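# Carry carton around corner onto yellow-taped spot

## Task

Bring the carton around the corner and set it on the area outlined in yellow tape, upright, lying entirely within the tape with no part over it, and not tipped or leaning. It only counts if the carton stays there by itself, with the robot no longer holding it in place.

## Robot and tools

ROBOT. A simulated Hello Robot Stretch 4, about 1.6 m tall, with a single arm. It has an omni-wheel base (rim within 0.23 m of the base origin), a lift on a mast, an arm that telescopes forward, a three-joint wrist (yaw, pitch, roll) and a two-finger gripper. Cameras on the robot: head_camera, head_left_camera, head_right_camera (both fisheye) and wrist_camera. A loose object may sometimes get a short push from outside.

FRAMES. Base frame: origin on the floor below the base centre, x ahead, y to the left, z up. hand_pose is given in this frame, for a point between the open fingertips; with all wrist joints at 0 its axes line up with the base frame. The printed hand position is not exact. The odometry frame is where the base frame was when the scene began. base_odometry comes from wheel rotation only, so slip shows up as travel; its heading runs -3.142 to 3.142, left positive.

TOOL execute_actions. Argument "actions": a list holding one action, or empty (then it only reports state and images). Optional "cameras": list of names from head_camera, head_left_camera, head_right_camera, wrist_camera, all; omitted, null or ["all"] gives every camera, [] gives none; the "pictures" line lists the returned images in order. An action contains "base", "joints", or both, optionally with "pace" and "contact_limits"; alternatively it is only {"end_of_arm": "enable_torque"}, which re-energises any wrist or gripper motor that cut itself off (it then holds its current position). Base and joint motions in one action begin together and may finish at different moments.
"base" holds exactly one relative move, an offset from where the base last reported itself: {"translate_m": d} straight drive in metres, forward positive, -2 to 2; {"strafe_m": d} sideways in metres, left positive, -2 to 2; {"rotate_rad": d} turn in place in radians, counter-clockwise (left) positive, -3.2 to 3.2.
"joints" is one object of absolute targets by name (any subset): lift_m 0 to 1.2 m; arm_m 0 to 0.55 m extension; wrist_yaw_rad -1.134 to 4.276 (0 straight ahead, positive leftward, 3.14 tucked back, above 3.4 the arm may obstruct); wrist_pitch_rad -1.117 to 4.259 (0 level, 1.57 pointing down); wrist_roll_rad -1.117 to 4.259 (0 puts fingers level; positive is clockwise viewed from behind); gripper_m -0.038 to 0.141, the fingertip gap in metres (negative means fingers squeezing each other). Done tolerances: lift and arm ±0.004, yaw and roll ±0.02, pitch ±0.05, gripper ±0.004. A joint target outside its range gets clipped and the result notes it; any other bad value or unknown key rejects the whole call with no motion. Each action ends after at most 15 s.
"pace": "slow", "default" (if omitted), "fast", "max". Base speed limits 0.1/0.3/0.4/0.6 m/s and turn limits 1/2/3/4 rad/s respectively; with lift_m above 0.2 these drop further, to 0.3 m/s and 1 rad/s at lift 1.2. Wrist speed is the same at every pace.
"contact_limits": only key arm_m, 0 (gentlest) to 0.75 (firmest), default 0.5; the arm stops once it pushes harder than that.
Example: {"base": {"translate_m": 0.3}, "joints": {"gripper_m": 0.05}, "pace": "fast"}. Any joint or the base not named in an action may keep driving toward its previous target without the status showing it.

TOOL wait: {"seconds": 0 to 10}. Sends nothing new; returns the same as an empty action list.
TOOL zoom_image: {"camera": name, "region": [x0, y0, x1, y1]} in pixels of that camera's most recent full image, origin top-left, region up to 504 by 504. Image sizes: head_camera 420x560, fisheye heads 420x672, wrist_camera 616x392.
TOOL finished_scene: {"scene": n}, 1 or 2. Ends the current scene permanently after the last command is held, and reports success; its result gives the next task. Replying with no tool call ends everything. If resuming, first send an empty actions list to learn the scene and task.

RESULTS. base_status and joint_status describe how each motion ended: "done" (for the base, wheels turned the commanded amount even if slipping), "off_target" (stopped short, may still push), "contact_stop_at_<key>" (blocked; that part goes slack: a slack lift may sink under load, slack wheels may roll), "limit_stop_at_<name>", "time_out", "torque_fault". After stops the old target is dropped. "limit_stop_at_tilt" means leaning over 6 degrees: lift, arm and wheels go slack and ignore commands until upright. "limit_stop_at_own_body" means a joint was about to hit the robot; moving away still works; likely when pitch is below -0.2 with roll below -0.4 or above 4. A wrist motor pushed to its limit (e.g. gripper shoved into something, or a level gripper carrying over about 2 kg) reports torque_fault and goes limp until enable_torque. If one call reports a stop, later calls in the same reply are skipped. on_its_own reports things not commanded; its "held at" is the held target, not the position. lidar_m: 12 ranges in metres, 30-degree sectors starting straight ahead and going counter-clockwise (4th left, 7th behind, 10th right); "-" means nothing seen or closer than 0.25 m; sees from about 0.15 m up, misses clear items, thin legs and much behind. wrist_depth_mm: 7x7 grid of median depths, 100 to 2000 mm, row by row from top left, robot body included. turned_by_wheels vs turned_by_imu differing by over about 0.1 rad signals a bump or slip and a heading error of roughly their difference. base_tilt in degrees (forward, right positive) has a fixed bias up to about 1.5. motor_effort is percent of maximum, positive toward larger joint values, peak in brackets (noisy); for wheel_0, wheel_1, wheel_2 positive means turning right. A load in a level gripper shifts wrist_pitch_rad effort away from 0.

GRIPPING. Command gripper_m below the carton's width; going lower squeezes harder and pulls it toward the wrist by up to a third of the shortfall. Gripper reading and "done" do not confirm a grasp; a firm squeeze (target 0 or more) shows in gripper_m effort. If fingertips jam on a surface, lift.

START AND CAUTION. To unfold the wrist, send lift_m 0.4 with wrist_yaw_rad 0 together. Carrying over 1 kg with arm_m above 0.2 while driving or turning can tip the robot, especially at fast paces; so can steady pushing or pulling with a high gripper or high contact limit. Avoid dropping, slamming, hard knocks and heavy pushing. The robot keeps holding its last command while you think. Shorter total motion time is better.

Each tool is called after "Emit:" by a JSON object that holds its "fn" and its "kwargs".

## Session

Emit:
{"fn": "execute_actions", "kwargs": {"actions": []}}

Scene clock: 0.00 s.
base_odometry: x=+0.000 y=+0.000 heading=+0.000 (m, m, rad; odometry frame)
turned_by_wheels: +0.000 (rad since the last result)
turned_by_imu: +0.000 (rad since the last result)
base_tilt: forward=-0.1 right=+0.5 (deg)
lidar_m: 0.64 0.70 1.03 1.82 1.01 0.77 0.77 0.84 0.81 0.80 0.84 0.65
base_status: not commanded
joint_positions: lift_m=+0.187 arm_m=-0.001 wrist_yaw_rad=+3.141 wrist_pitch_rad=+0.019 wrist_roll_rad=+0.014 gripper_m=+0.057
joint_status: not commanded
motor_effort: lift_m=+20 arm_m=+0 wrist_yaw_rad=+1 wrist_pitch_rad=-8 wrist_roll_rad=+0 gripper_m=-4 wheel_0=+1 wheel_1=+0 wheel_2=+1 (%)
hand_pose: x=-0.1183 y=+0.0875 z=+0.3596 quat_wxyz=(+0.000, -0.009, +0.007, +1.000) (m; base frame)
wrist_depth_mm: - 135 917 891 878 878 842 / - 115 147 904 878 854 854 / - 121 156 891 878 866 854 / 134 135 227 891 866 842 831 / 931 931 904 904 866 842 842 / 946 946 196 891 213 854 842 / 917 854 878 866 866 842 831
pictures: head_camera, head_left_camera, head_right_camera, wrist_camera
Images, in order (width x height): head_camera 420x560, head_left_camera 420x672, head_right_camera 420x672, wrist_camera 616x392.

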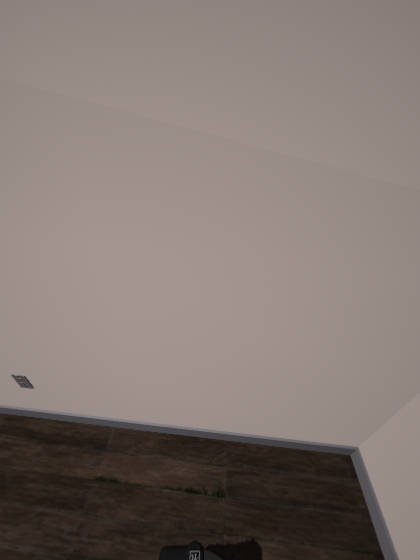

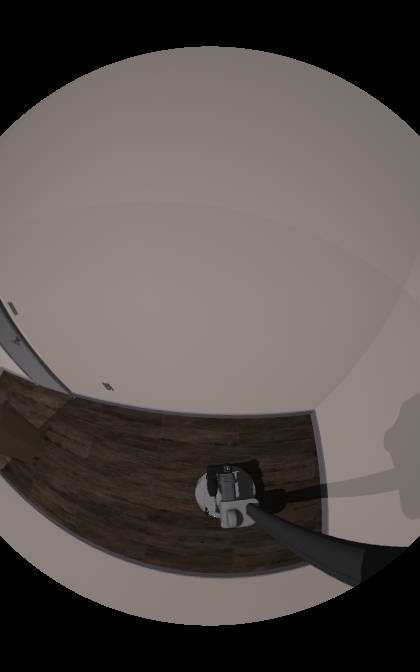

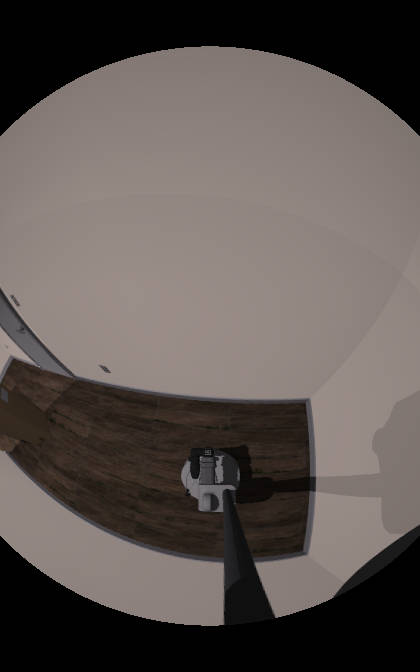

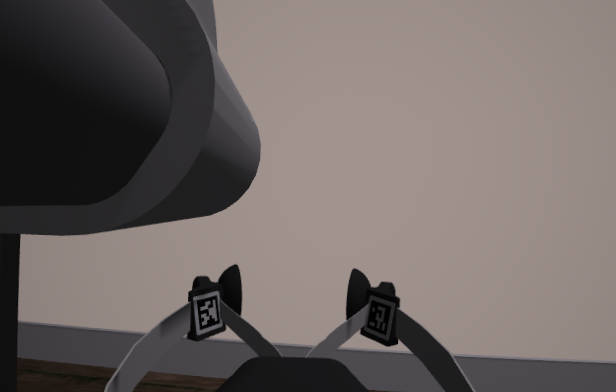

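Emit:
{"fn": "execute_actions", "kwargs": {"actions": [{"base":{"rotate_rad":1.42},"pace":"fast"}], "cameras": ["head_camera"]}}

Emit:
{"fn": "execute_actions", "kwargs": {"actions": [{"base":{"translate_m":1.2},"joints":{"lift_m":0.45},"pace":"fast"}], "cameras": ["head_camera","head_left_camera"]}}

Scene clock: 3.67 s.
base_odometry: x=+0.000 y=+0.000 heading=+1.420 (m, m, rad; odometry frame)
turned_by_wheels: +1.420 (rad since the last result)
turned_by_imu: +1.425 (rad since the last result)
base_tilt: forward=+0.0 right=+0.6 (deg)
lidar_m: 1.81 1.16 0.81 0.77 0.79 0.85 0.80 0.83 0.68 0.63 0.64 0.88
base_status: done
joint_positions: lift_m=+0.187 arm_m=-0.001 wrist_yaw_rad=+3.141 wrist_pitch_rad=+0.019 wrist_roll_rad=+0.014 gripper_m=+0.057
joint_status: not commanded
motor_effort: lift_m=+20(20) arm_m=+0(0) wrist_yaw_rad=+0(1) wrist_pitch_rad=-6(7) wrist_roll_rad=-1(1) gripper_m=-4(4) wheel_0=-1(10) wheel_1=-1(9) wheel_2=+0(9) (%)
hand_pose: x=-0.1183 y=+0.0876 z=+0.3596 quat_wxyz=(+0.000, -0.009, +0.007, +1.000) (m; base frame)
wrist_depth_mm: - 135 917 946 946 946 960 / - 115 146 931 946 946 976 / - 121 156 931 931 931 960 / 135 135 227 931 946 946 976 / 904 891 931 931 931 976 960 / 904 904 196 946 213 931 976 / 904 866 904 904 931 946 946
pictures: head_camera
Images, in order (width x height): head_camera 420x560.

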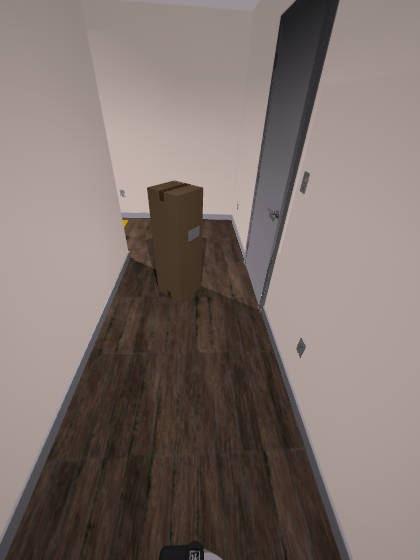

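Scene clock: 7.97 s.
base_odometry: x=+0.180 y=+1.186 heading=+1.420 (m, m, rad; odometry frame)
turned_by_wheels: +0.000 (rad since the last result)
turned_by_imu: -0.001 (rad since the last result)
base_tilt: forward=+0.1 right=+0.6 (deg)
lidar_m: 0.63 0.62 0.85 0.81 0.84 1.14 2.00 0.90 0.63 0.59 0.61 0.79
base_status: done
joint_positions: lift_m=+0.450 arm_m=-0.001 wrist_yaw_rad=+3.141 wrist_pitch_rad=+0.019 wrist_roll_rad=+0.014 gripper_m=+0.057
joint_status: all done
motor_effort: lift_m=+23(27) arm_m=+0(0) wrist_yaw_rad=+1(0) wrist_pitch_rad=-5(8) wrist_roll_rad=-1(1) gripper_m=-4(2) wheel_0=+0(5) wheel_1=+2(7) wheel_2=+1(12) (%)
hand_pose: x=-0.1183 y=+0.0876 z=+0.6226 quat_wxyz=(+0.000, -0.009, +0.007, +1.000) (m; base frame)
wrist_depth_mm: - 136 - - - 1499 1078 / - 115 147 - - 1499 1042 / - 121 156 - - 1499 1042 / 134 135 225 - - 1464 1025 / 1042 1708 - - - 1464 1025 / 1118 1618 196 - 211 1397 1025 / 1138 1336 1499 1661 1537 1336 1025
pictures: head_camera, head_left_camera
Images, in order (width x height): head_camera 420x560, head_left_camera 420x672.

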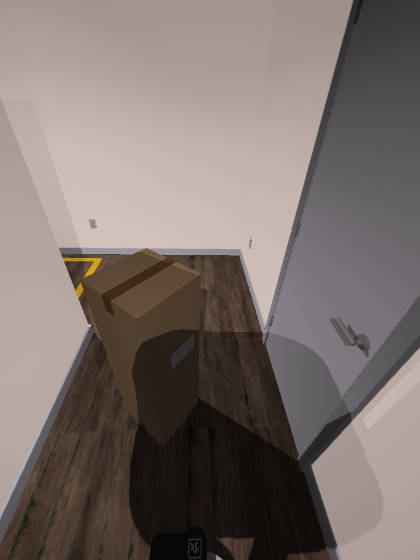

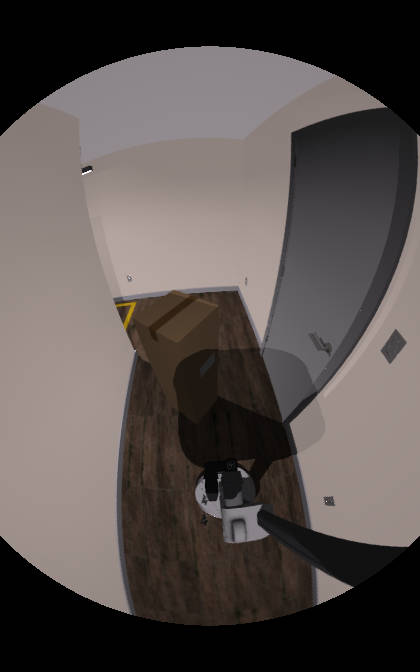

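Emit:
{"fn": "execute_actions", "kwargs": {"actions": [{"base":{"strafe_m":0.13},"joints":{"lift_m":1.08},"pace":"fast"}], "cameras": []}}

Emit:
{"fn": "execute_actions", "kwargs": {"actions": [{"base":{"translate_m":0.33}}], "cameras": ["head_left_camera"]}}

Emit:
{"fn": "execute_actions", "kwargs": {"actions": [{"base":{"translate_m":0.22},"pace":"slow"}], "cameras": ["head_camera","head_left_camera","head_right_camera"]}}

Scene clock: 18.10 s.
base_odometry: x=+0.052 y=+1.206 heading=+1.420 (m, m, rad; odometry frame)
turned_by_wheels: +0.000 (rad since the last result)
turned_by_imu: +0.000 (rad since the last result)
base_tilt: forward=+0.0 right=+0.6 (deg)
lidar_m: 0.59 0.71 0.74 0.69 0.71 0.97 2.01 1.11 0.79 0.72 0.74 0.92
base_status: done
joint_positions: lift_m=+1.080 arm_m=-0.001 wrist_yaw_rad=+3.141 wrist_pitch_rad=+0.019 wrist_roll_rad=+0.014 gripper_m=+0.057
joint_status: all done
motor_effort: lift_m=+23(28) arm_m=+0(0) wrist_yaw_rad=+0(1) wrist_pitch_rad=-7(8) wrist_roll_rad=-1(0) gripper_m=-3(3) wheel_0=+2(7) wheel_1=-3(13) wheel_2=+0(1) (%)
hand_pose: x=-0.1183 y=+0.0876 z=+1.2526 quat_wxyz=(+0.000, -0.009, +0.007, +1.000) (m; base frame)
wrist_depth_mm: - 136 - - - 1255 891 / - 115 147 - - 1229 866 / - 121 156 - - 1255 878 / 134 135 227 - - 1229 854 / 1255 - - - - 1205 866 / 1281 1921 196 - 211 1205 842 / 1308 1708 - - - 1098 854
pictures: none
No camera images: the call's "cameras" was empty. Leave "cameras" out to get every camera's image.

Scene clock: 20.67 s.
base_odometry: x=+0.101 y=+1.532 heading=+1.420 (m, m, rad; odometry frame)
turned_by_wheels: +0.000 (rad since the last result)
turned_by_imu: +0.000 (rad since the last result)
base_tilt: forward=+0.0 right=+0.5 (deg)
lidar_m: 0.27 0.30 0.76 0.69 0.73 0.98 2.35 1.08 0.78 0.69 0.69 0.96
base_status: done
joint_positions: lift_m=+1.080 arm_m=-0.001 wrist_yaw_rad=+3.141 wrist_pitch_rad=+0.019 wrist_roll_rad=+0.014 gripper_m=+0.057
joint_status: not commanded
motor_effort: lift_m=+23(23) arm_m=+0(0) wrist_yaw_rad=+1(1) wrist_pitch_rad=-6(7) wrist_roll_rad=-1(0) gripper_m=-2(1) wheel_0=+1(4) wheel_1=+3(9) wheel_2=+0(10) (%)
hand_pose: x=-0.1183 y=+0.0876 z=+1.2526 quat_wxyz=(+0.000, -0.009, +0.007, +1.000) (m; base frame)
wrist_depth_mm: - 135 - - - 1308 904 / - 115 147 - - 1281 904 / - 121 156 - - 1308 904 / 134 135 228 - - 1281 866 / 1255 - - - - 1255 878 / 1308 1921 196 - 211 1205 878 / 1281 1618 - - - 1118 878
pictures: head_left_camera
Images, in order (width x height): head_left_camera 420x672.

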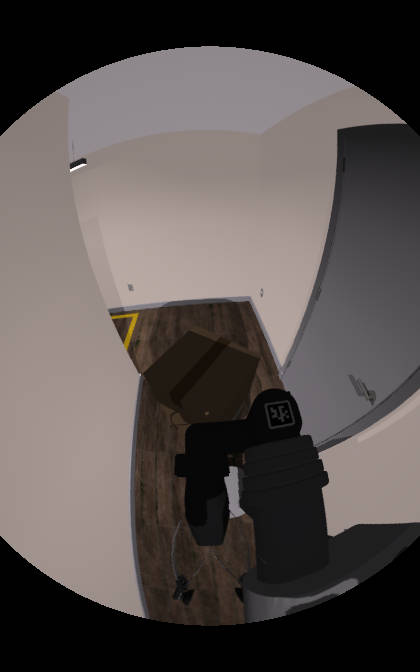

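Scene clock: 24.13 s.
base_odometry: x=+0.134 y=+1.749 heading=+1.421 (m, m, rad; odometry frame)
turned_by_wheels: +0.000 (rad since the last result)
turned_by_imu: +0.000 (rad since the last result)
base_tilt: forward=+0.0 right=+0.5 (deg)
lidar_m: 0.25 0.25 0.77 0.70 0.73 0.99 2.49 1.04 0.74 0.63 0.70 0.33
base_status: done
joint_positions: lift_m=+1.080 arm_m=-0.001 wrist_yaw_rad=+3.141 wrist_pitch_rad=+0.019 wrist_roll_rad=+0.014 gripper_m=+0.057
joint_status: not commanded
motor_effort: lift_m=+23(23) arm_m=+0(0) wrist_yaw_rad=+0(1) wrist_pitch_rad=-6(9) wrist_roll_rad=-1(1) gripper_m=-2(4) wheel_0=+5(11) wheel_1=+6(10) wheel_2=-6(10) (%)
hand_pose: x=-0.1183 y=+0.0876 z=+1.2526 quat_wxyz=(+0.000, -0.009, +0.007, +1.000) (m; base frame)
wrist_depth_mm: - 136 - - - 1308 904 / - 115 147 - - 1255 917 / - 121 156 - - 1308 891 / 134 135 226 - - 1281 891 / 1255 - - - - 1255 904 / 1281 1863 196 - 212 1229 891 / 1281 1618 - - - 1118 878
pictures: head_camera, head_left_camera, head_right_camera
Images, in order (width x height): head_camera 420x560, head_left_camera 420x672, head_right_camera 420x672.

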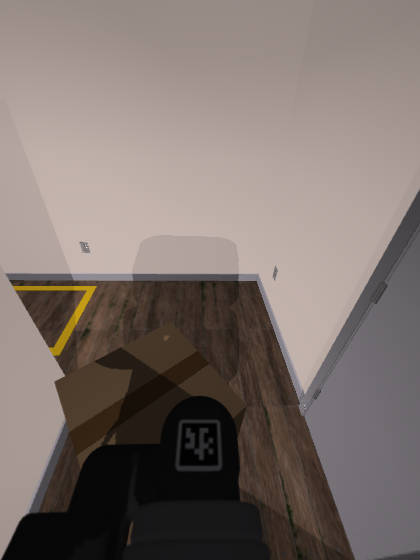

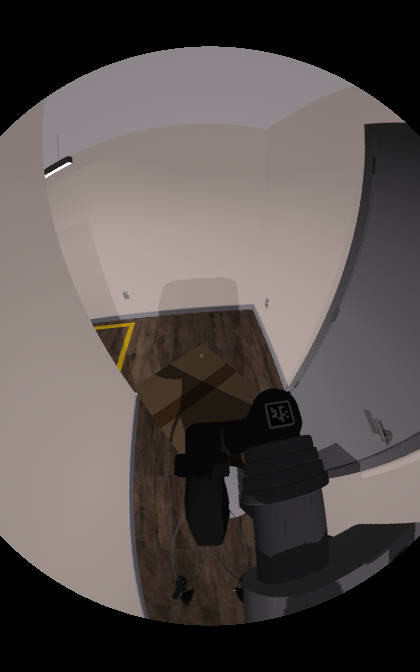

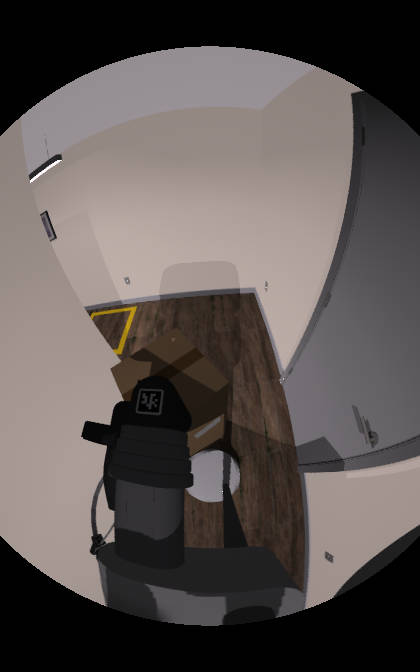

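Emit:
{"fn": "execute_actions", "kwargs": {"actions": [{"base":{"strafe_m":0.04}}], "cameras": []}}

Emit:
{"fn": "execute_actions", "kwargs": {"actions": [{"base":{"translate_m":0.2},"pace":"slow"}], "cameras": ["head_camera","head_right_camera"]}}

Scene clock: 33.37 s.
base_odometry: x=+0.095 y=+1.755 heading=+1.421 (m, m, rad; odometry frame)
turned_by_wheels: +0.000 (rad since the last result)
turned_by_imu: +0.000 (rad since the last result)
base_tilt: forward=+0.0 right=+0.5 (deg)
lidar_m: 0.25 0.25 0.72 0.66 0.70 0.94 2.50 1.12 0.78 0.67 0.73 0.32
base_status: done
joint_positions: lift_m=+1.080 arm_m=-0.001 wrist_yaw_rad=+3.141 wrist_pitch_rad=+0.019 wrist_roll_rad=+0.014 gripper_m=+0.057
joint_status: not commanded
motor_effort: lift_m=+23(23) arm_m=+0(0) wrist_yaw_rad=+0(1) wrist_pitch_rad=-9(7) wrist_roll_rad=+0(1) gripper_m=-3(3) wheel_0=-2(6) wheel_1=+5(14) wheel_2=-2(3) (%)
hand_pose: x=-0.1183 y=+0.0876 z=+1.2526 quat_wxyz=(+0.000, -0.009, +0.007, +1.000) (m; base frame)
wrist_depth_mm: - 135 - - - 1205 866 / - 115 146 - - 1205 866 / - 121 156 - - 1182 854 / 134 135 228 - - 1182 854 / 1336 - - - - 1182 854 / 1366 1983 195 - 213 1160 842 / 1366 1756 - - - 1060 831
pictures: none
No camera images: the call's "cameras" was empty. Leave "cameras" out to get every camera's image.

Scene clock: 36.63 s.
base_odometry: x=+0.124 y=+1.953 heading=+1.421 (m, m, rad; odometry frame)
turned_by_wheels: +0.000 (rad since the last result)
turned_by_imu: +0.000 (rad since the last result)
base_tilt: forward=+0.1 right=+0.6 (deg)
lidar_m: 0.25 0.25 0.25 0.67 0.71 0.93 2.39 1.12 0.74 0.68 0.74 0.26
base_status: done
joint_positions: lift_m=+1.080 arm_m=-0.001 wrist_yaw_rad=+3.141 wrist_pitch_rad=+0.019 wrist_roll_rad=+0.014 gripper_m=+0.057
joint_status: not commanded
motor_effort: lift_m=+23(23) arm_m=+0(0) wrist_yaw_rad=+0(1) wrist_pitch_rad=-6(6) wrist_roll_rad=-1(1) gripper_m=-1(1) wheel_0=+4(9) wheel_1=+7(10) wheel_2=-6(12) (%)
hand_pose: x=-0.1183 y=+0.0876 z=+1.2526 quat_wxyz=(+0.000, -0.009, +0.007, +1.000) (m; base frame)
wrist_depth_mm: - 135 1808 - - 1229 878 / - 115 146 - - 1255 866 / - 121 156 - - 1205 854 / 135 135 227 - - 1205 854 / 1281 - - - - 1182 854 / 1336 1983 196 - 212 1182 842 / 1366 1756 - - - 1098 842
pictures: head_camera, head_right_camera
Images, in order (width x height): head_camera 420x560, head_right_camera 420x672.

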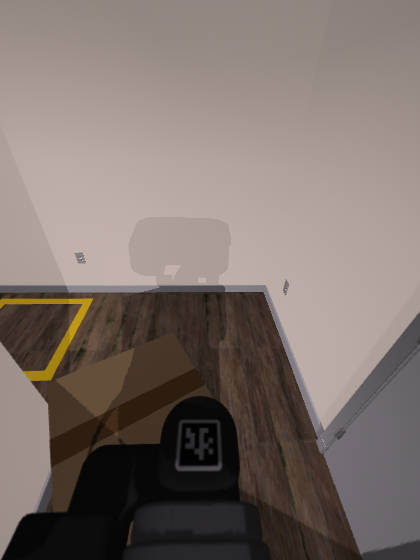

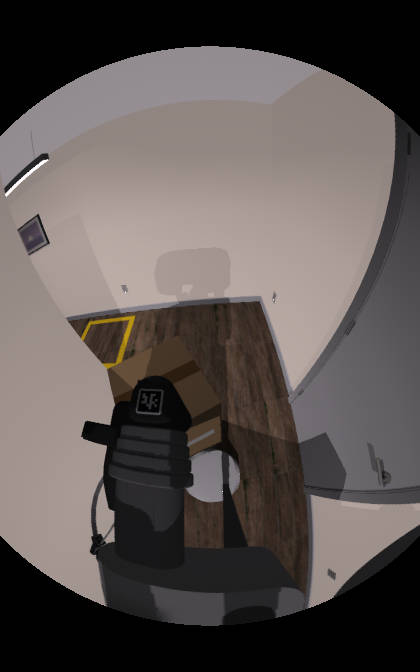

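Emit:
{"fn": "execute_actions", "kwargs": {"actions": [{"base":{"translate_m":-0.06}}], "cameras": []}}

Emit:
{"fn": "execute_actions", "kwargs": {"actions": [{"base":{"strafe_m":0.12}}], "cameras": []}}

Emit:
{"fn": "execute_actions", "kwargs": {"actions": [{"base":{"translate_m":0.22},"pace":"slow"}], "cameras": ["head_camera","head_right_camera"]}}

Scene clock: 42.57 s.
base_odometry: x=+0.115 y=+1.893 heading=+1.421 (m, m, rad; odometry frame)
turned_by_wheels: +0.000 (rad since the last result)
turned_by_imu: -0.001 (rad since the last result)
base_tilt: forward=+0.0 right=+0.5 (deg)
lidar_m: 0.26 0.25 0.27 0.67 0.70 0.93 2.35 1.15 0.76 0.67 0.74 1.01
base_status: done
joint_positions: lift_m=+1.080 arm_m=-0.001 wrist_yaw_rad=+3.141 wrist_pitch_rad=+0.019 wrist_roll_rad=+0.014 gripper_m=+0.057
joint_status: not commanded
motor_effort: lift_m=+23(23) arm_m=+0(0) wrist_yaw_rad=+3(1) wrist_pitch_rad=-7(9) wrist_roll_rad=-1(0) gripper_m=-3(3) wheel_0=-1(0) wheel_1=-3(8) wheel_2=+0(5) (%)
hand_pose: x=-0.1183 y=+0.0876 z=+1.2526 quat_wxyz=(+0.000, -0.009, +0.007, +1.000) (m; base frame)
wrist_depth_mm: - 136 1661 - - 1255 866 / - 115 147 - - 1205 878 / - 121 155 - - 1205 854 / 134 135 226 - - 1182 842 / 1281 - - - - 1182 854 / 1336 1921 196 - 213 1182 854 / 1336 1661 - - - 1060 854
pictures: none
No camera images: the call's "cameras" was empty. Leave "cameras" out to get every camera's image.

Scene clock: 44.13 s.
base_odometry: x=-0.003 y=+1.911 heading=+1.421 (m, m, rad; odometry frame)
turned_by_wheels: +0.000 (rad since the last result)
turned_by_imu: +0.000 (rad since the last result)
base_tilt: forward=+0.0 right=+0.5 (deg)
lidar_m: 0.25 0.26 0.59 0.55 0.58 0.76 2.01 1.29 0.91 0.81 0.87 0.28
base_status: done
joint_positions: lift_m=+1.080 arm_m=-0.001 wrist_yaw_rad=+3.141 wrist_pitch_rad=+0.019 wrist_roll_rad=+0.014 gripper_m=+0.057
joint_status: not commanded
motor_effort: lift_m=+23(23) arm_m=-1(0) wrist_yaw_rad=+0(0) wrist_pitch_rad=-8(7) wrist_roll_rad=+0(0) gripper_m=-2(4) wheel_0=-1(9) wheel_1=+1(11) wheel_2=-3(5) (%)
hand_pose: x=-0.1183 y=+0.0876 z=+1.2526 quat_wxyz=(+0.000, -0.009, +0.007, +1.000) (m; base frame)
wrist_depth_mm: - 136 1708 - 1808 960 699 / - 115 147 - 1756 1008 715 / - 121 157 - 1808 960 699 / 134 135 227 - 1863 976 691 / 1499 - - - 1708 931 683 / 1499 - 197 - 212 931 683 / 1537 1921 - - 1537 866 676
pictures: none
No camera images: the call's "cameras" was empty. Leave "cameras" out to get every camera's image.

Scene clock: 47.60 s.
base_odometry: x=+0.029 y=+2.128 heading=+1.421 (m, m, rad; odometry frame)
turned_by_wheels: +0.000 (rad since the last result)
turned_by_imu: +0.000 (rad since the last result)
base_tilt: forward=+0.0 right=+0.5 (deg)
lidar_m: 0.25 0.25 0.61 0.57 0.58 0.77 2.03 1.27 0.84 0.82 0.85 0.25
base_status: done
joint_positions: lift_m=+1.080 arm_m=-0.001 wrist_yaw_rad=+3.141 wrist_pitch_rad=+0.019 wrist_roll_rad=+0.014 gripper_m=+0.057
joint_status: not commanded
motor_effort: lift_m=+23(23) arm_m=+0(0) wrist_yaw_rad=+0(2) wrist_pitch_rad=-6(5) wrist_roll_rad=-1(0) gripper_m=-5(3) wheel_0=+5(7) wheel_1=+7(9) wheel_2=-7(11) (%)
hand_pose: x=-0.1183 y=+0.0876 z=+1.2526 quat_wxyz=(+0.000, -0.009, +0.007, +1.000) (m; base frame)
wrist_depth_mm: - 136 1708 - 1921 1008 715 / - 115 146 - 1863 991 715 / - 121 157 - 1863 991 699 / 134 135 228 - 1863 1008 699 / 1464 - - - 1708 976 707 / 1537 - 196 - 212 960 683 / 1537 1983 - - 1618 878 691
pictures: head_camera, head_right_camera
Images, in order (width x height): head_camera 420x560, head_right_camera 420x672.

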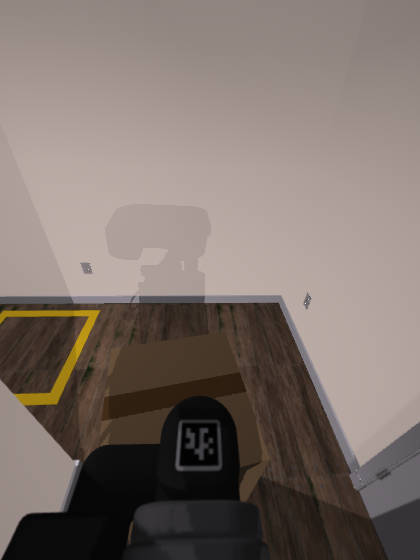

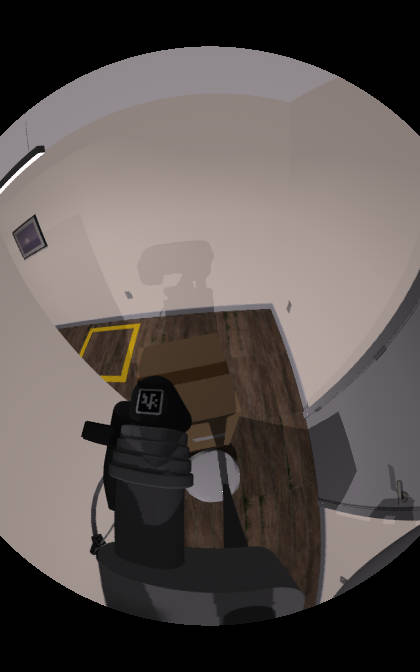

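Emit:
{"fn": "execute_actions", "kwargs": {"actions": [{"base":{"strafe_m":0.02}}], "cameras": []}}

Emit:
{"fn": "execute_actions", "kwargs": {"actions": [{"base":{"translate_m":0.25},"pace":"slow"}], "cameras": ["head_camera","head_right_camera"]}}

Scene clock: 50.70 s.
base_odometry: x=+0.010 y=+2.131 heading=+1.421 (m, m, rad; odometry frame)
turned_by_wheels: +0.000 (rad since the last result)
turned_by_imu: +0.000 (rad since the last result)
base_tilt: forward=+0.1 right=+0.5 (deg)
lidar_m: 0.25 0.25 0.57 0.54 0.56 0.77 1.94 1.30 0.85 0.84 0.84 0.25
base_status: done
joint_positions: lift_m=+1.080 arm_m=-0.001 wrist_yaw_rad=+3.141 wrist_pitch_rad=+0.019 wrist_roll_rad=+0.014 gripper_m=+0.057
joint_status: not commanded
motor_effort: lift_m=+23(23) arm_m=+0(0) wrist_yaw_rad=+2(2) wrist_pitch_rad=-9(7) wrist_roll_rad=-1(1) gripper_m=-2(3) wheel_0=+0(7) wheel_1=+2(13) wheel_2=-2(3) (%)
hand_pose: x=-0.1183 y=+0.0876 z=+1.2526 quat_wxyz=(+0.000, -0.009, +0.007, +1.000) (m; base frame)
wrist_depth_mm: - 135 1576 - 1808 991 683 / - 115 146 - 1756 960 683 / - 121 157 - 1661 946 676 / 135 135 227 - 1661 946 668 / 1499 - - - 1708 946 676 / 1576 - 196 - 212 917 661 / 1576 1983 - - 1499 842 647
pictures: none
No camera images: the call's "cameras" was empty. Leave "cameras" out to get every camera's image.

Scene clock: 54.47 s.
base_odometry: x=+0.047 y=+2.378 heading=+1.422 (m, m, rad; odometry frame)
turned_by_wheels: +0.000 (rad since the last result)
turned_by_imu: -0.001 (rad since the last result)
base_tilt: forward=+0.0 right=+0.5 (deg)
lidar_m: 0.25 0.25 0.58 0.54 0.57 0.78 1.97 1.32 0.88 0.83 0.89 0.25
base_status: done
joint_positions: lift_m=+1.080 arm_m=-0.001 wrist_yaw_rad=+3.141 wrist_pitch_rad=+0.019 wrist_roll_rad=+0.014 gripper_m=+0.057
joint_status: not commanded
motor_effort: lift_m=+23(23) arm_m=+0(0) wrist_yaw_rad=+3(1) wrist_pitch_rad=-7(10) wrist_roll_rad=-1(0) gripper_m=-2(3) wheel_0=+6(8) wheel_1=+7(8) wheel_2=-7(12) (%)
hand_pose: x=-0.1183 y=+0.0876 z=+1.2526 quat_wxyz=(+0.000, -0.009, +0.007, +1.000) (m; base frame)
wrist_depth_mm: - 136 1756 - 1863 991 699 / - 115 146 - 1863 960 707 / - 121 156 - 1808 960 691 / 134 135 227 - 1756 960 691 / 1464 - - - 1756 960 683 / 1537 - 196 - 212 931 683 / 1537 1921 - - 1576 866 661
pictures: head_camera, head_right_camera
Images, in order (width x height): head_camera 420x560, head_right_camera 420x672.

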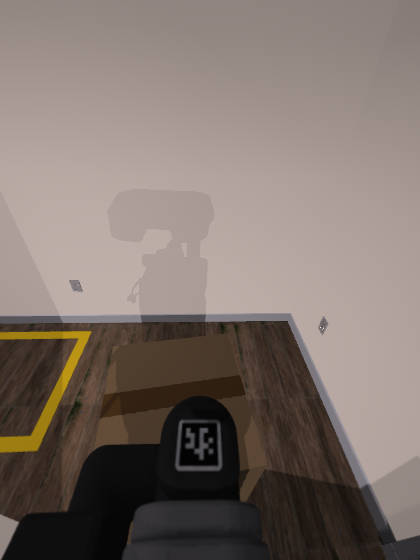

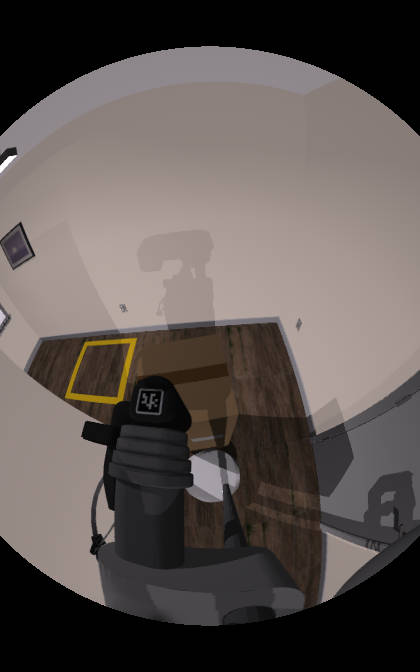

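Emit:
{"fn": "execute_actions", "kwargs": {"actions": [{"base":{"translate_m":0.35}}], "cameras": ["head_camera","head_right_camera"]}}

Scene clock: 59.27 s.
base_odometry: x=+0.099 y=+2.724 heading=+1.422 (m, m, rad; odometry frame)
turned_by_wheels: +0.000 (rad since the last result)
turned_by_imu: -0.001 (rad since the last result)
base_tilt: forward=+0.0 right=+0.5 (deg)
lidar_m: 0.25 0.25 0.25 0.56 0.58 0.80 2.04 1.20 0.87 0.83 0.87 0.26
base_status: done
joint_positions: lift_m=+1.080 arm_m=-0.001 wrist_yaw_rad=+3.141 wrist_pitch_rad=+0.019 wrist_roll_rad=+0.014 gripper_m=+0.057
joint_status: not commanded
motor_effort: lift_m=+23(23) arm_m=+0(0) wrist_yaw_rad=+1(1) wrist_pitch_rad=-9(6) wrist_roll_rad=-1(1) gripper_m=-2(4) wheel_0=+4(12) wheel_1=+5(11) wheel_2=-4(16) (%)
hand_pose: x=-0.1183 y=+0.0876 z=+1.2526 quat_wxyz=(+0.000, -0.009, +0.007, +1.000) (m; base frame)
wrist_depth_mm: - 136 1661 - 1921 1008 715 / - 115 147 - 1808 1025 732 / - 121 156 - 1808 991 715 / 134 135 227 - 1756 976 699 / 1499 - - - 1756 976 699 / 1499 - 196 - 211 960 691 / 1537 1863 - - 1537 891 691
pictures: head_camera, head_right_camera
Images, in order (width x height): head_camera 420x560, head_right_camera 420x672.

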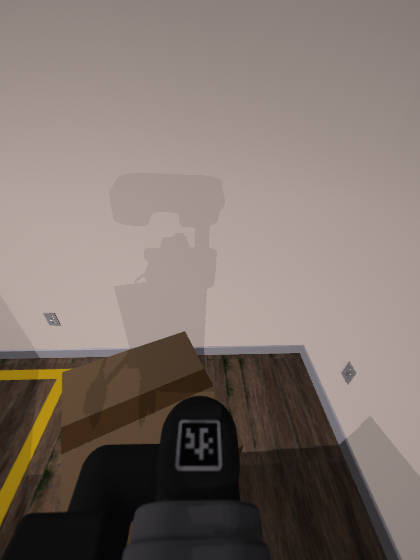

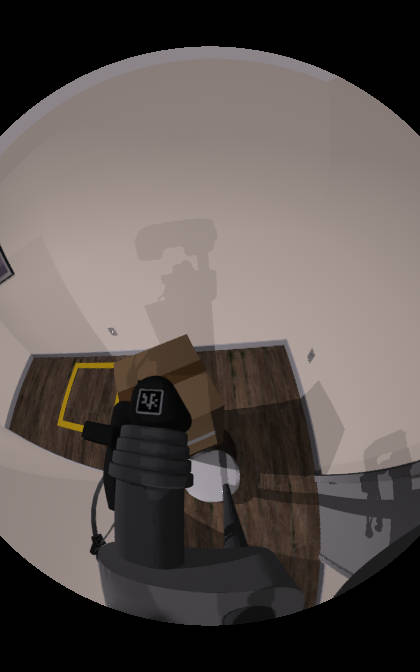

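Emit:
{"fn": "execute_actions", "kwargs": {"actions": [{"base":{"translate_m":-0.06}}], "cameras": []}}

Emit:
{"fn": "execute_actions", "kwargs": {"actions": [{"base":{"strafe_m":0.11}}], "cameras": []}}

Emit:
{"fn": "execute_actions", "kwargs": {"actions": [{"base":{"translate_m":0.29},"pace":"slow"}], "cameras": ["head_camera","head_right_camera"]}}

Scene clock: 63.73 s.
base_odometry: x=+0.090 y=+2.665 heading=+1.422 (m, m, rad; odometry frame)
turned_by_wheels: +0.000 (rad since the last result)
turned_by_imu: -0.001 (rad since the last result)
base_tilt: forward=+0.0 right=+0.6 (deg)
lidar_m: 0.26 0.25 1.74 0.56 0.58 0.79 2.04 1.26 0.88 0.83 0.88 1.18
base_status: done
joint_positions: lift_m=+1.080 arm_m=-0.001 wrist_yaw_rad=+3.141 wrist_pitch_rad=+0.019 wrist_roll_rad=+0.014 gripper_m=+0.057
joint_status: not commanded
motor_effort: lift_m=+23(23) arm_m=+0(0) wrist_yaw_rad=+2(1) wrist_pitch_rad=-8(7) wrist_roll_rad=-1(0) gripper_m=-2(2) wheel_0=-1(8) wheel_1=-1(6) wheel_2=-2(10) (%)
hand_pose: x=-0.1183 y=+0.0876 z=+1.2526 quat_wxyz=(+0.000, -0.009, +0.007, +1.000) (m; base frame)
wrist_depth_mm: - 135 1661 - 1921 1008 715 / - 115 147 - 1921 1025 715 / - 121 156 - 1808 976 715 / 135 135 227 - 1756 1008 707 / 1464 - - - 1756 946 691 / 1537 - 196 - 212 946 699 / 1499 1983 - - 1618 878 683
pictures: none
No camera images: the call's "cameras" was empty. Leave "cameras" out to get every camera's image.

Scene clock: 65.27 s.
base_odometry: x=-0.019 y=+2.681 heading=+1.422 (m, m, rad; odometry frame)
turned_by_wheels: +0.000 (rad since the last result)
turned_by_imu: +0.000 (rad since the last result)
base_tilt: forward=+0.1 right=+0.6 (deg)
lidar_m: 0.25 0.25 1.74 0.45 0.48 0.65 1.68 1.44 1.00 0.93 0.99 0.28
base_status: done
joint_positions: lift_m=+1.080 arm_m=-0.001 wrist_yaw_rad=+3.141 wrist_pitch_rad=+0.019 wrist_roll_rad=+0.014 gripper_m=+0.057
joint_status: not commanded
motor_effort: lift_m=+23(23) arm_m=+0(0) wrist_yaw_rad=+1(2) wrist_pitch_rad=-5(5) wrist_roll_rad=-1(1) gripper_m=-5(4) wheel_0=-1(7) wheel_1=+0(11) wheel_2=-1(2) (%)
hand_pose: x=-0.1183 y=+0.0876 z=+1.2526 quat_wxyz=(+0.000, -0.009, +0.007, +1.000) (m; base frame)
wrist_depth_mm: - 136 1808 - 1430 788 559 / - 115 146 - 1430 768 554 / - 122 156 - 1430 778 559 / 134 135 227 - 1366 768 549 / 1618 - - - 1366 750 549 / 1708 - 196 - 213 759 539 / 1661 - - - 1229 699 535
pictures: none
No camera images: the call's "cameras" was empty. Leave "cameras" out to get every camera's image.

Scene clock: 69.47 s.
base_odometry: x=+0.024 y=+2.968 heading=+1.422 (m, m, rad; odometry frame)
turned_by_wheels: +0.000 (rad since the last result)
turned_by_imu: -0.001 (rad since the last result)
base_tilt: forward=+0.0 right=+0.5 (deg)
lidar_m: 0.25 0.25 1.34 1.38 0.56 0.66 1.74 1.41 1.01 0.94 0.98 0.25
base_status: done
joint_positions: lift_m=+1.080 arm_m=-0.001 wrist_yaw_rad=+3.141 wrist_pitch_rad=+0.019 wrist_roll_rad=+0.014 gripper_m=+0.057
joint_status: not commanded
motor_effort: lift_m=+23(23) arm_m=+0(0) wrist_yaw_rad=+1(1) wrist_pitch_rad=-8(6) wrist_roll_rad=+0(1) gripper_m=-1(2) wheel_0=+6(10) wheel_1=+5(7) wheel_2=-7(10) (%)
hand_pose: x=-0.1183 y=+0.0876 z=+1.2526 quat_wxyz=(+0.000, -0.009, +0.007, +1.000) (m; base frame)
wrist_depth_mm: - 136 1661 - 1499 820 574 / - 115 147 - 1537 798 580 / - 121 156 - 1499 798 574 / 134 135 228 - 1430 788 569 / 1661 - - - 1397 778 569 / 1661 - 196 - 213 768 554 / 1708 - - - 1308 723 554
pictures: head_camera, head_right_camera
Images, in order (width x height): head_camera 420x560, head_right_camera 420x672.

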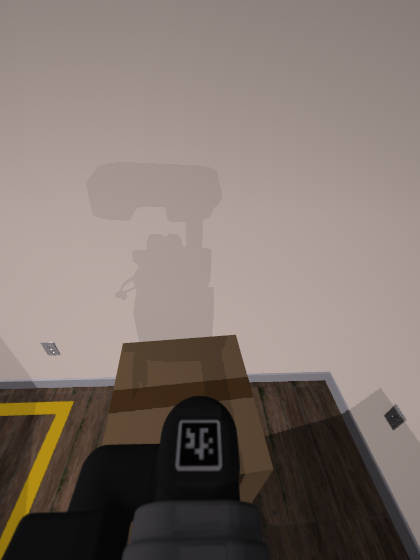

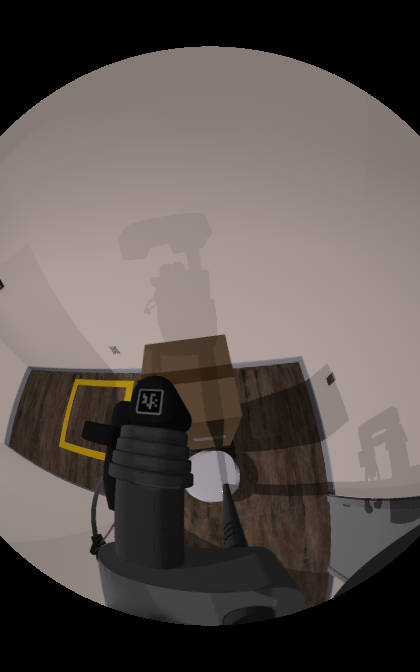

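Emit:
{"fn": "execute_actions", "kwargs": {"actions": [{"base":{"strafe_m":-0.46}}], "cameras": []}}

Emit:
{"fn": "execute_actions", "kwargs": {"actions": [{"base":{"translate_m":0.39}}], "cameras": []}}

Emit:
{"fn": "execute_actions", "kwargs": {"actions": [{"base":{"rotate_rad":1.571}}], "cameras": ["head_camera","head_right_camera","head_left_camera"]}}

Scene clock: 75.27 s.
base_odometry: x=+0.479 y=+2.899 heading=+1.422 (m, m, rad; odometry frame)
turned_by_wheels: +0.000 (rad since the last result)
turned_by_imu: -0.002 (rad since the last result)
base_tilt: forward=+0.0 right=+0.6 (deg)
lidar_m: 0.98 0.45 0.38 1.32 0.98 1.29 3.39 0.72 0.52 0.48 0.49 0.67
base_status: done
joint_positions: lift_m=+1.080 arm_m=-0.001 wrist_yaw_rad=+3.141 wrist_pitch_rad=+0.019 wrist_roll_rad=+0.014 gripper_m=+0.057
joint_status: not commanded
motor_effort: lift_m=+22(23) arm_m=+0(0) wrist_yaw_rad=+0(1) wrist_pitch_rad=-8(7) wrist_roll_rad=-1(1) gripper_m=-2(4) wheel_0=+0(7) wheel_1=+0(9) wheel_2=+0(7) (%)
hand_pose: x=-0.1183 y=+0.0876 z=+1.2526 quat_wxyz=(+0.000, -0.009, +0.007, +1.000) (m; base frame)
wrist_depth_mm: - 136 - - - 1756 1205 / - 115 146 - - 1708 1182 / - 121 156 - - 1756 1182 / 134 135 228 - - 1708 1182 / 891 1430 - - - 1661 1182 / 904 1281 196 - 211 1618 1182 / 917 1160 - - - 1537 1160
pictures: none
No camera images: the call's "cameras" was empty. Leave "cameras" out to get every camera's image.

Scene clock: 78.07 s.
base_odometry: x=+0.536 y=+3.285 heading=+1.422 (m, m, rad; odometry frame)
turned_by_wheels: +0.000 (rad since the last result)
turned_by_imu: +0.000 (rad since the last result)
base_tilt: forward=+0.1 right=+0.5 (deg)
lidar_m: 0.59 0.62 0.36 0.32 0.32 1.31 2.38 0.74 0.50 0.45 0.48 0.63
base_status: done
joint_positions: lift_m=+1.080 arm_m=-0.001 wrist_yaw_rad=+3.141 wrist_pitch_rad=+0.019 wrist_roll_rad=+0.014 gripper_m=+0.057
joint_status: not commanded
motor_effort: lift_m=+23(23) arm_m=+0(0) wrist_yaw_rad=+1(0) wrist_pitch_rad=-6(6) wrist_roll_rad=+0(1) gripper_m=-4(4) wheel_0=+1(6) wheel_1=+2(6) wheel_2=+0(12) (%)
hand_pose: x=-0.1183 y=+0.0876 z=+1.2526 quat_wxyz=(+0.000, -0.009, +0.007, +1.000) (m; base frame)
wrist_depth_mm: - 135 - - - 1808 1205 / - 115 146 - - 1708 1205 / - 121 156 - - 1708 1229 / 135 135 227 - - 1756 1205 / 854 1397 - - - 1708 1182 / 878 1281 195 - 213 1661 1160 / 878 1098 - - - 1499 1182
pictures: none
No camera images: the call's "cameras" was empty. Leave "cameras" out to get every camera's image.

Scene clock: 80.50 s.
base_odometry: x=+0.536 y=+3.285 heading=+2.993 (m, m, rad; odometry frame)
turned_by_wheels: +1.571 (rad since the last result)
turned_by_imu: +1.576 (rad since the last result)
base_tilt: forward=+0.1 right=+0.4 (deg)
lidar_m: 0.33 0.33 1.32 2.13 0.71 0.50 0.46 0.50 0.64 0.58 0.61 0.37
base_status: done
joint_positions: lift_m=+1.080 arm_m=-0.001 wrist_yaw_rad=+3.141 wrist_pitch_rad=+0.019 wrist_roll_rad=+0.014 gripper_m=+0.057
joint_status: not commanded
motor_effort: lift_m=+22(23) arm_m=+0(0) wrist_yaw_rad=+0(2) wrist_pitch_rad=-5(8) wrist_roll_rad=-1(1) gripper_m=-3(1) wheel_0=-2(0) wheel_1=-2(6) wheel_2=-2(7) (%)
hand_pose: x=-0.1183 y=+0.0876 z=+1.2527 quat_wxyz=(+0.000, -0.009, +0.007, +1.000) (m; base frame)
wrist_depth_mm: - 136 585 597 609 609 615 / - 115 146 603 603 621 627 / - 121 156 597 603 621 621 / 134 135 227 603 603 615 615 / 569 585 597 603 603 609 615 / 574 585 196 597 211 609 615 / 574 574 580 591 603 609 609
pictures: head_camera, head_left_camera, head_right_camera
Images, in order (width x height): head_camera 420x560, head_left_camera 420x672, head_right_camera 420x672.

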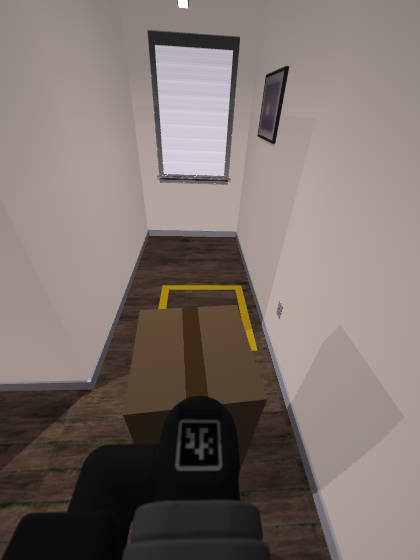

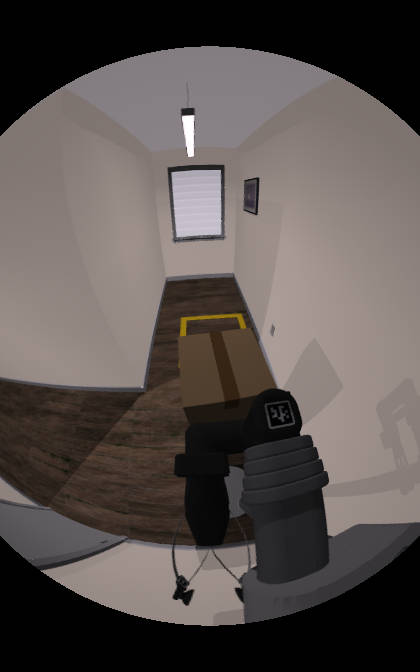

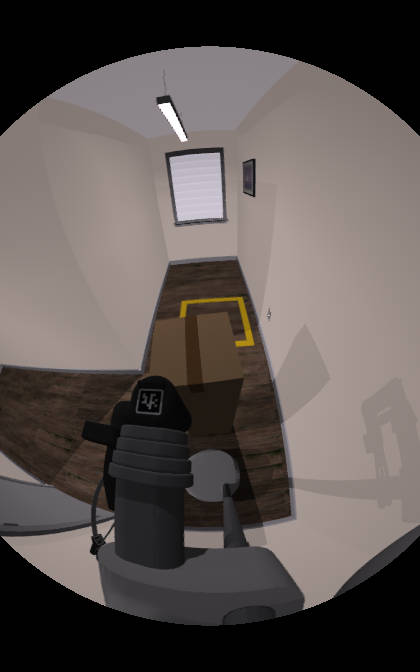

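Emit:
{"fn": "execute_actions", "kwargs": {"actions": [{"base":{"strafe_m":0.025}}], "cameras": []}}

Emit:
{"fn": "execute_actions", "kwargs": {"actions": [{"base":{"translate_m":0.32},"pace":"slow"}], "cameras": ["head_camera"]}}

Scene clock: 85.07 s.
base_odometry: x=+0.533 y=+3.260 heading=+2.993 (m, m, rad; odometry frame)
turned_by_wheels: +0.000 (rad since the last result)
turned_by_imu: -0.001 (rad since the last result)
base_tilt: forward=+0.0 right=+0.5 (deg)
lidar_m: 0.32 0.31 1.33 2.15 0.72 0.49 0.46 0.50 0.66 0.62 0.64 0.36
base_status: done
joint_positions: lift_m=+1.080 arm_m=-0.001 wrist_yaw_rad=+3.141 wrist_pitch_rad=+0.019 wrist_roll_rad=+0.014 gripper_m=+0.057
joint_status: not commanded
motor_effort: lift_m=+22(22) arm_m=+0(1) wrist_yaw_rad=-1(1) wrist_pitch_rad=-10(6) wrist_roll_rad=-1(1) gripper_m=-3(1) wheel_0=+0(10) wheel_1=-2(9) wheel_2=+0(2) (%)
hand_pose: x=-0.1183 y=+0.0876 z=+1.2527 quat_wxyz=(+0.000, -0.009, +0.007, +1.000) (m; base frame)
wrist_depth_mm: - 136 591 609 603 621 621 / - 115 146 597 603 615 621 / - 121 156 597 603 615 615 / 134 135 226 591 603 621 621 / 574 580 585 597 603 603 615 / 574 585 196 591 212 609 615 / 574 580 585 591 597 609 609
pictures: none
No camera images: the call's "cameras" was empty. Leave "cameras" out to get every camera's image.

Scene clock: 89.57 s.
base_odometry: x=+0.217 y=+3.308 heading=+2.993 (m, m, rad; odometry frame)
turned_by_wheels: +0.000 (rad since the last result)
turned_by_imu: -0.001 (rad since the last result)
base_tilt: forward=+0.0 right=+0.6 (deg)
lidar_m: 0.25 0.25 0.91 2.20 1.12 0.84 0.78 0.82 0.64 0.59 0.63 0.25
base_status: done
joint_positions: lift_m=+1.080 arm_m=-0.001 wrist_yaw_rad=+3.141 wrist_pitch_rad=+0.019 wrist_roll_rad=+0.014 gripper_m=+0.057
joint_status: not commanded
motor_effort: lift_m=+22(22) arm_m=+0(0) wrist_yaw_rad=+1(0) wrist_pitch_rad=-7(6) wrist_roll_rad=+0(1) gripper_m=-2(5) wheel_0=+5(13) wheel_1=+6(7) wheel_2=-6(10) (%)
hand_pose: x=-0.1183 y=+0.0876 z=+1.2527 quat_wxyz=(+0.000, -0.009, +0.007, +1.000) (m; base frame)
wrist_depth_mm: - 136 904 931 931 946 960 / - 115 146 931 917 917 946 / - 121 157 904 931 931 960 / 134 135 227 917 931 931 931 / 878 904 904 917 917 917 946 / 878 891 196 917 212 946 931 / 891 878 891 917 917 931 904
pictures: head_camera
Images, in order (width x height): head_camera 420x560.

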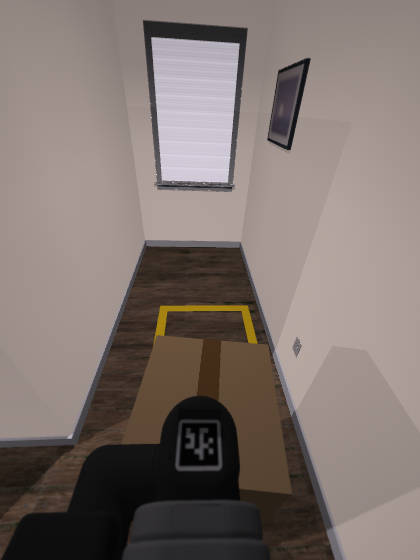

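Emit:
{"fn": "execute_actions", "kwargs": {"actions": [{"base":{"strafe_m":-0.05}}], "cameras": []}}

Emit:
{"fn": "execute_actions", "kwargs": {"actions": [{"base":{"translate_m":0.22}}], "cameras": ["head_camera"]}}

Scene clock: 95.23 s.
base_odometry: x=+0.224 y=+3.357 heading=+2.993 (m, m, rad; odometry frame)
turned_by_wheels: +0.000 (rad since the last result)
turned_by_imu: +0.000 (rad since the last result)
base_tilt: forward=+0.0 right=+0.5 (deg)
lidar_m: 0.25 0.25 0.96 2.24 1.11 0.82 0.79 0.83 0.61 0.56 0.57 0.25
base_status: done
joint_positions: lift_m=+1.080 arm_m=-0.001 wrist_yaw_rad=+3.141 wrist_pitch_rad=+0.019 wrist_roll_rad=+0.014 gripper_m=+0.057
joint_status: not commanded
motor_effort: lift_m=+22(22) arm_m=+0(0) wrist_yaw_rad=+1(0) wrist_pitch_rad=-7(8) wrist_roll_rad=-1(1) gripper_m=-4(2) wheel_0=+4(16) wheel_1=+0(7) wheel_2=-2(6) (%)
hand_pose: x=-0.1183 y=+0.0876 z=+1.2527 quat_wxyz=(+0.000, -0.009, +0.007, +1.000) (m; base frame)
wrist_depth_mm: - 136 904 904 931 931 946 / - 115 146 917 917 946 946 / - 121 156 891 904 946 946 / 134 135 227 917 917 931 946 / 878 891 904 904 931 931 931 / 878 904 196 917 213 917 946 / 878 878 904 904 904 931 960
pictures: none
No camera images: the call's "cameras" was empty. Leave "cameras" out to get every camera's image.

Scene clock: 97.40 s.
base_odometry: x=+0.007 y=+3.389 heading=+2.994 (m, m, rad; odometry frame)
turned_by_wheels: +0.001 (rad since the last result)
turned_by_imu: +0.000 (rad since the last result)
base_tilt: forward=+0.0 right=+0.5 (deg)
lidar_m: 0.25 0.25 0.81 1.48 1.46 1.05 0.99 0.84 0.58 0.55 0.57 0.25
base_status: done
joint_positions: lift_m=+1.080 arm_m=-0.001 wrist_yaw_rad=+3.141 wrist_pitch_rad=+0.019 wrist_roll_rad=+0.014 gripper_m=+0.057
joint_status: not commanded
motor_effort: lift_m=+22(22) arm_m=+0(0) wrist_yaw_rad=+1(1) wrist_pitch_rad=-7(8) wrist_roll_rad=-1(1) gripper_m=-2(3) wheel_0=+4(12) wheel_1=+5(11) wheel_2=-3(16) (%)
hand_pose: x=-0.1183 y=+0.0876 z=+1.2527 quat_wxyz=(+0.000, -0.009, +0.007, +1.000) (m; base frame)
wrist_depth_mm: - 136 1138 1118 1182 1182 1182 / - 115 146 1138 1160 1138 1138 / - 121 156 1138 1160 1182 1160 / 134 135 227 1138 1138 1138 1138 / 1008 1118 1098 1118 1160 1160 1138 / 1042 1118 197 1118 211 1160 1138 / 1042 1098 1098 1098 1160 1160 1160
pictures: head_camera
Images, in order (width x height): head_camera 420x560.

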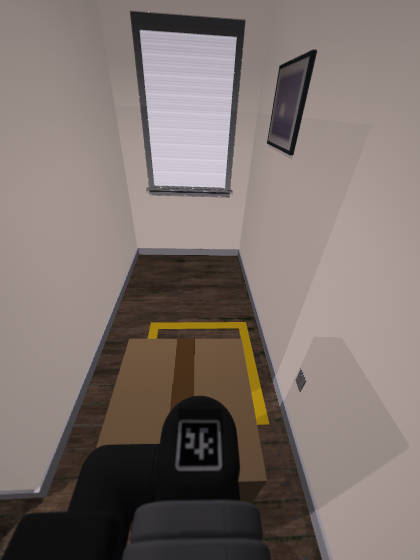

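Emit:
{"fn": "execute_actions", "kwargs": {"actions": [{"base":{"strafe_m":0.04}}], "cameras": []}}

Emit:
{"fn": "execute_actions", "kwargs": {"actions": [{"base":{"translate_m":0.3}}], "cameras": ["head_camera"]}}

Scene clock: 100.77 s.
base_odometry: x=+0.001 y=+3.350 heading=+2.994 (m, m, rad; odometry frame)
turned_by_wheels: +0.000 (rad since the last result)
turned_by_imu: +0.000 (rad since the last result)
base_tilt: forward=+0.0 right=+0.4 (deg)
lidar_m: 0.25 0.25 0.79 1.48 1.47 1.08 1.00 0.89 0.62 0.59 0.62 0.25
base_status: done
joint_positions: lift_m=+1.080 arm_m=-0.001 wrist_yaw_rad=+3.141 wrist_pitch_rad=+0.019 wrist_roll_rad=+0.014 gripper_m=+0.057
joint_status: not commanded
motor_effort: lift_m=+22(22) arm_m=+0(0) wrist_yaw_rad=+1(3) wrist_pitch_rad=-7(7) wrist_roll_rad=-1(0) gripper_m=-3(4) wheel_0=+0(10) wheel_1=+3(10) wheel_2=-2(4) (%)
hand_pose: x=-0.1183 y=+0.0876 z=+1.2527 quat_wxyz=(+0.000, -0.009, +0.007, +1.000) (m; base frame)
wrist_depth_mm: - 136 1118 1138 1160 1182 1160 / - 115 146 1160 1160 1182 1182 / - 121 156 1138 1138 1118 1160 / 134 135 228 1118 1138 1138 1138 / 1078 1138 1118 1118 1138 1138 1118 / 1098 1118 196 1138 213 1138 1138 / 1098 1098 1138 1118 1138 1160 1160
pictures: none
No camera images: the call's "cameras" was empty. Leave "cameras" out to get every camera's image.

Scene clock: 103.23 s.
base_odometry: x=-0.296 y=+3.394 heading=+2.994 (m, m, rad; odometry frame)
turned_by_wheels: +0.000 (rad since the last result)
turned_by_imu: +0.000 (rad since the last result)
base_tilt: forward=+0.0 right=+0.5 (deg)
lidar_m: 0.25 0.25 0.71 0.67 1.91 1.39 1.31 0.90 0.63 0.57 0.61 0.25
base_status: done
joint_positions: lift_m=+1.080 arm_m=-0.001 wrist_yaw_rad=+3.141 wrist_pitch_rad=+0.019 wrist_roll_rad=+0.014 gripper_m=+0.057
joint_status: not commanded
motor_effort: lift_m=+22(22) arm_m=+0(0) wrist_yaw_rad=+1(0) wrist_pitch_rad=-8(8) wrist_roll_rad=-1(1) gripper_m=-2(2) wheel_0=+3(10) wheel_1=+5(10) wheel_2=-4(14) (%)
hand_pose: x=-0.1183 y=+0.0876 z=+1.2527 quat_wxyz=(+0.000, -0.009, +0.007, +1.000) (m; base frame)
wrist_depth_mm: - 136 1430 1430 1464 1430 1499 / - 115 147 1430 1430 1430 1430 / - 121 156 1464 1397 1464 1499 / 134 135 226 1397 1430 1397 1499 / 1060 1397 1430 1499 1397 1499 1464 / 1078 1430 196 1430 211 1430 1464 / 1078 1397 1366 1430 1430 1430 1464
pictures: head_camera
Images, in order (width x height): head_camera 420x560.

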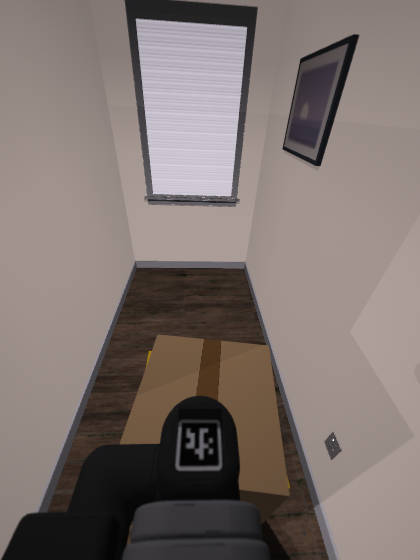

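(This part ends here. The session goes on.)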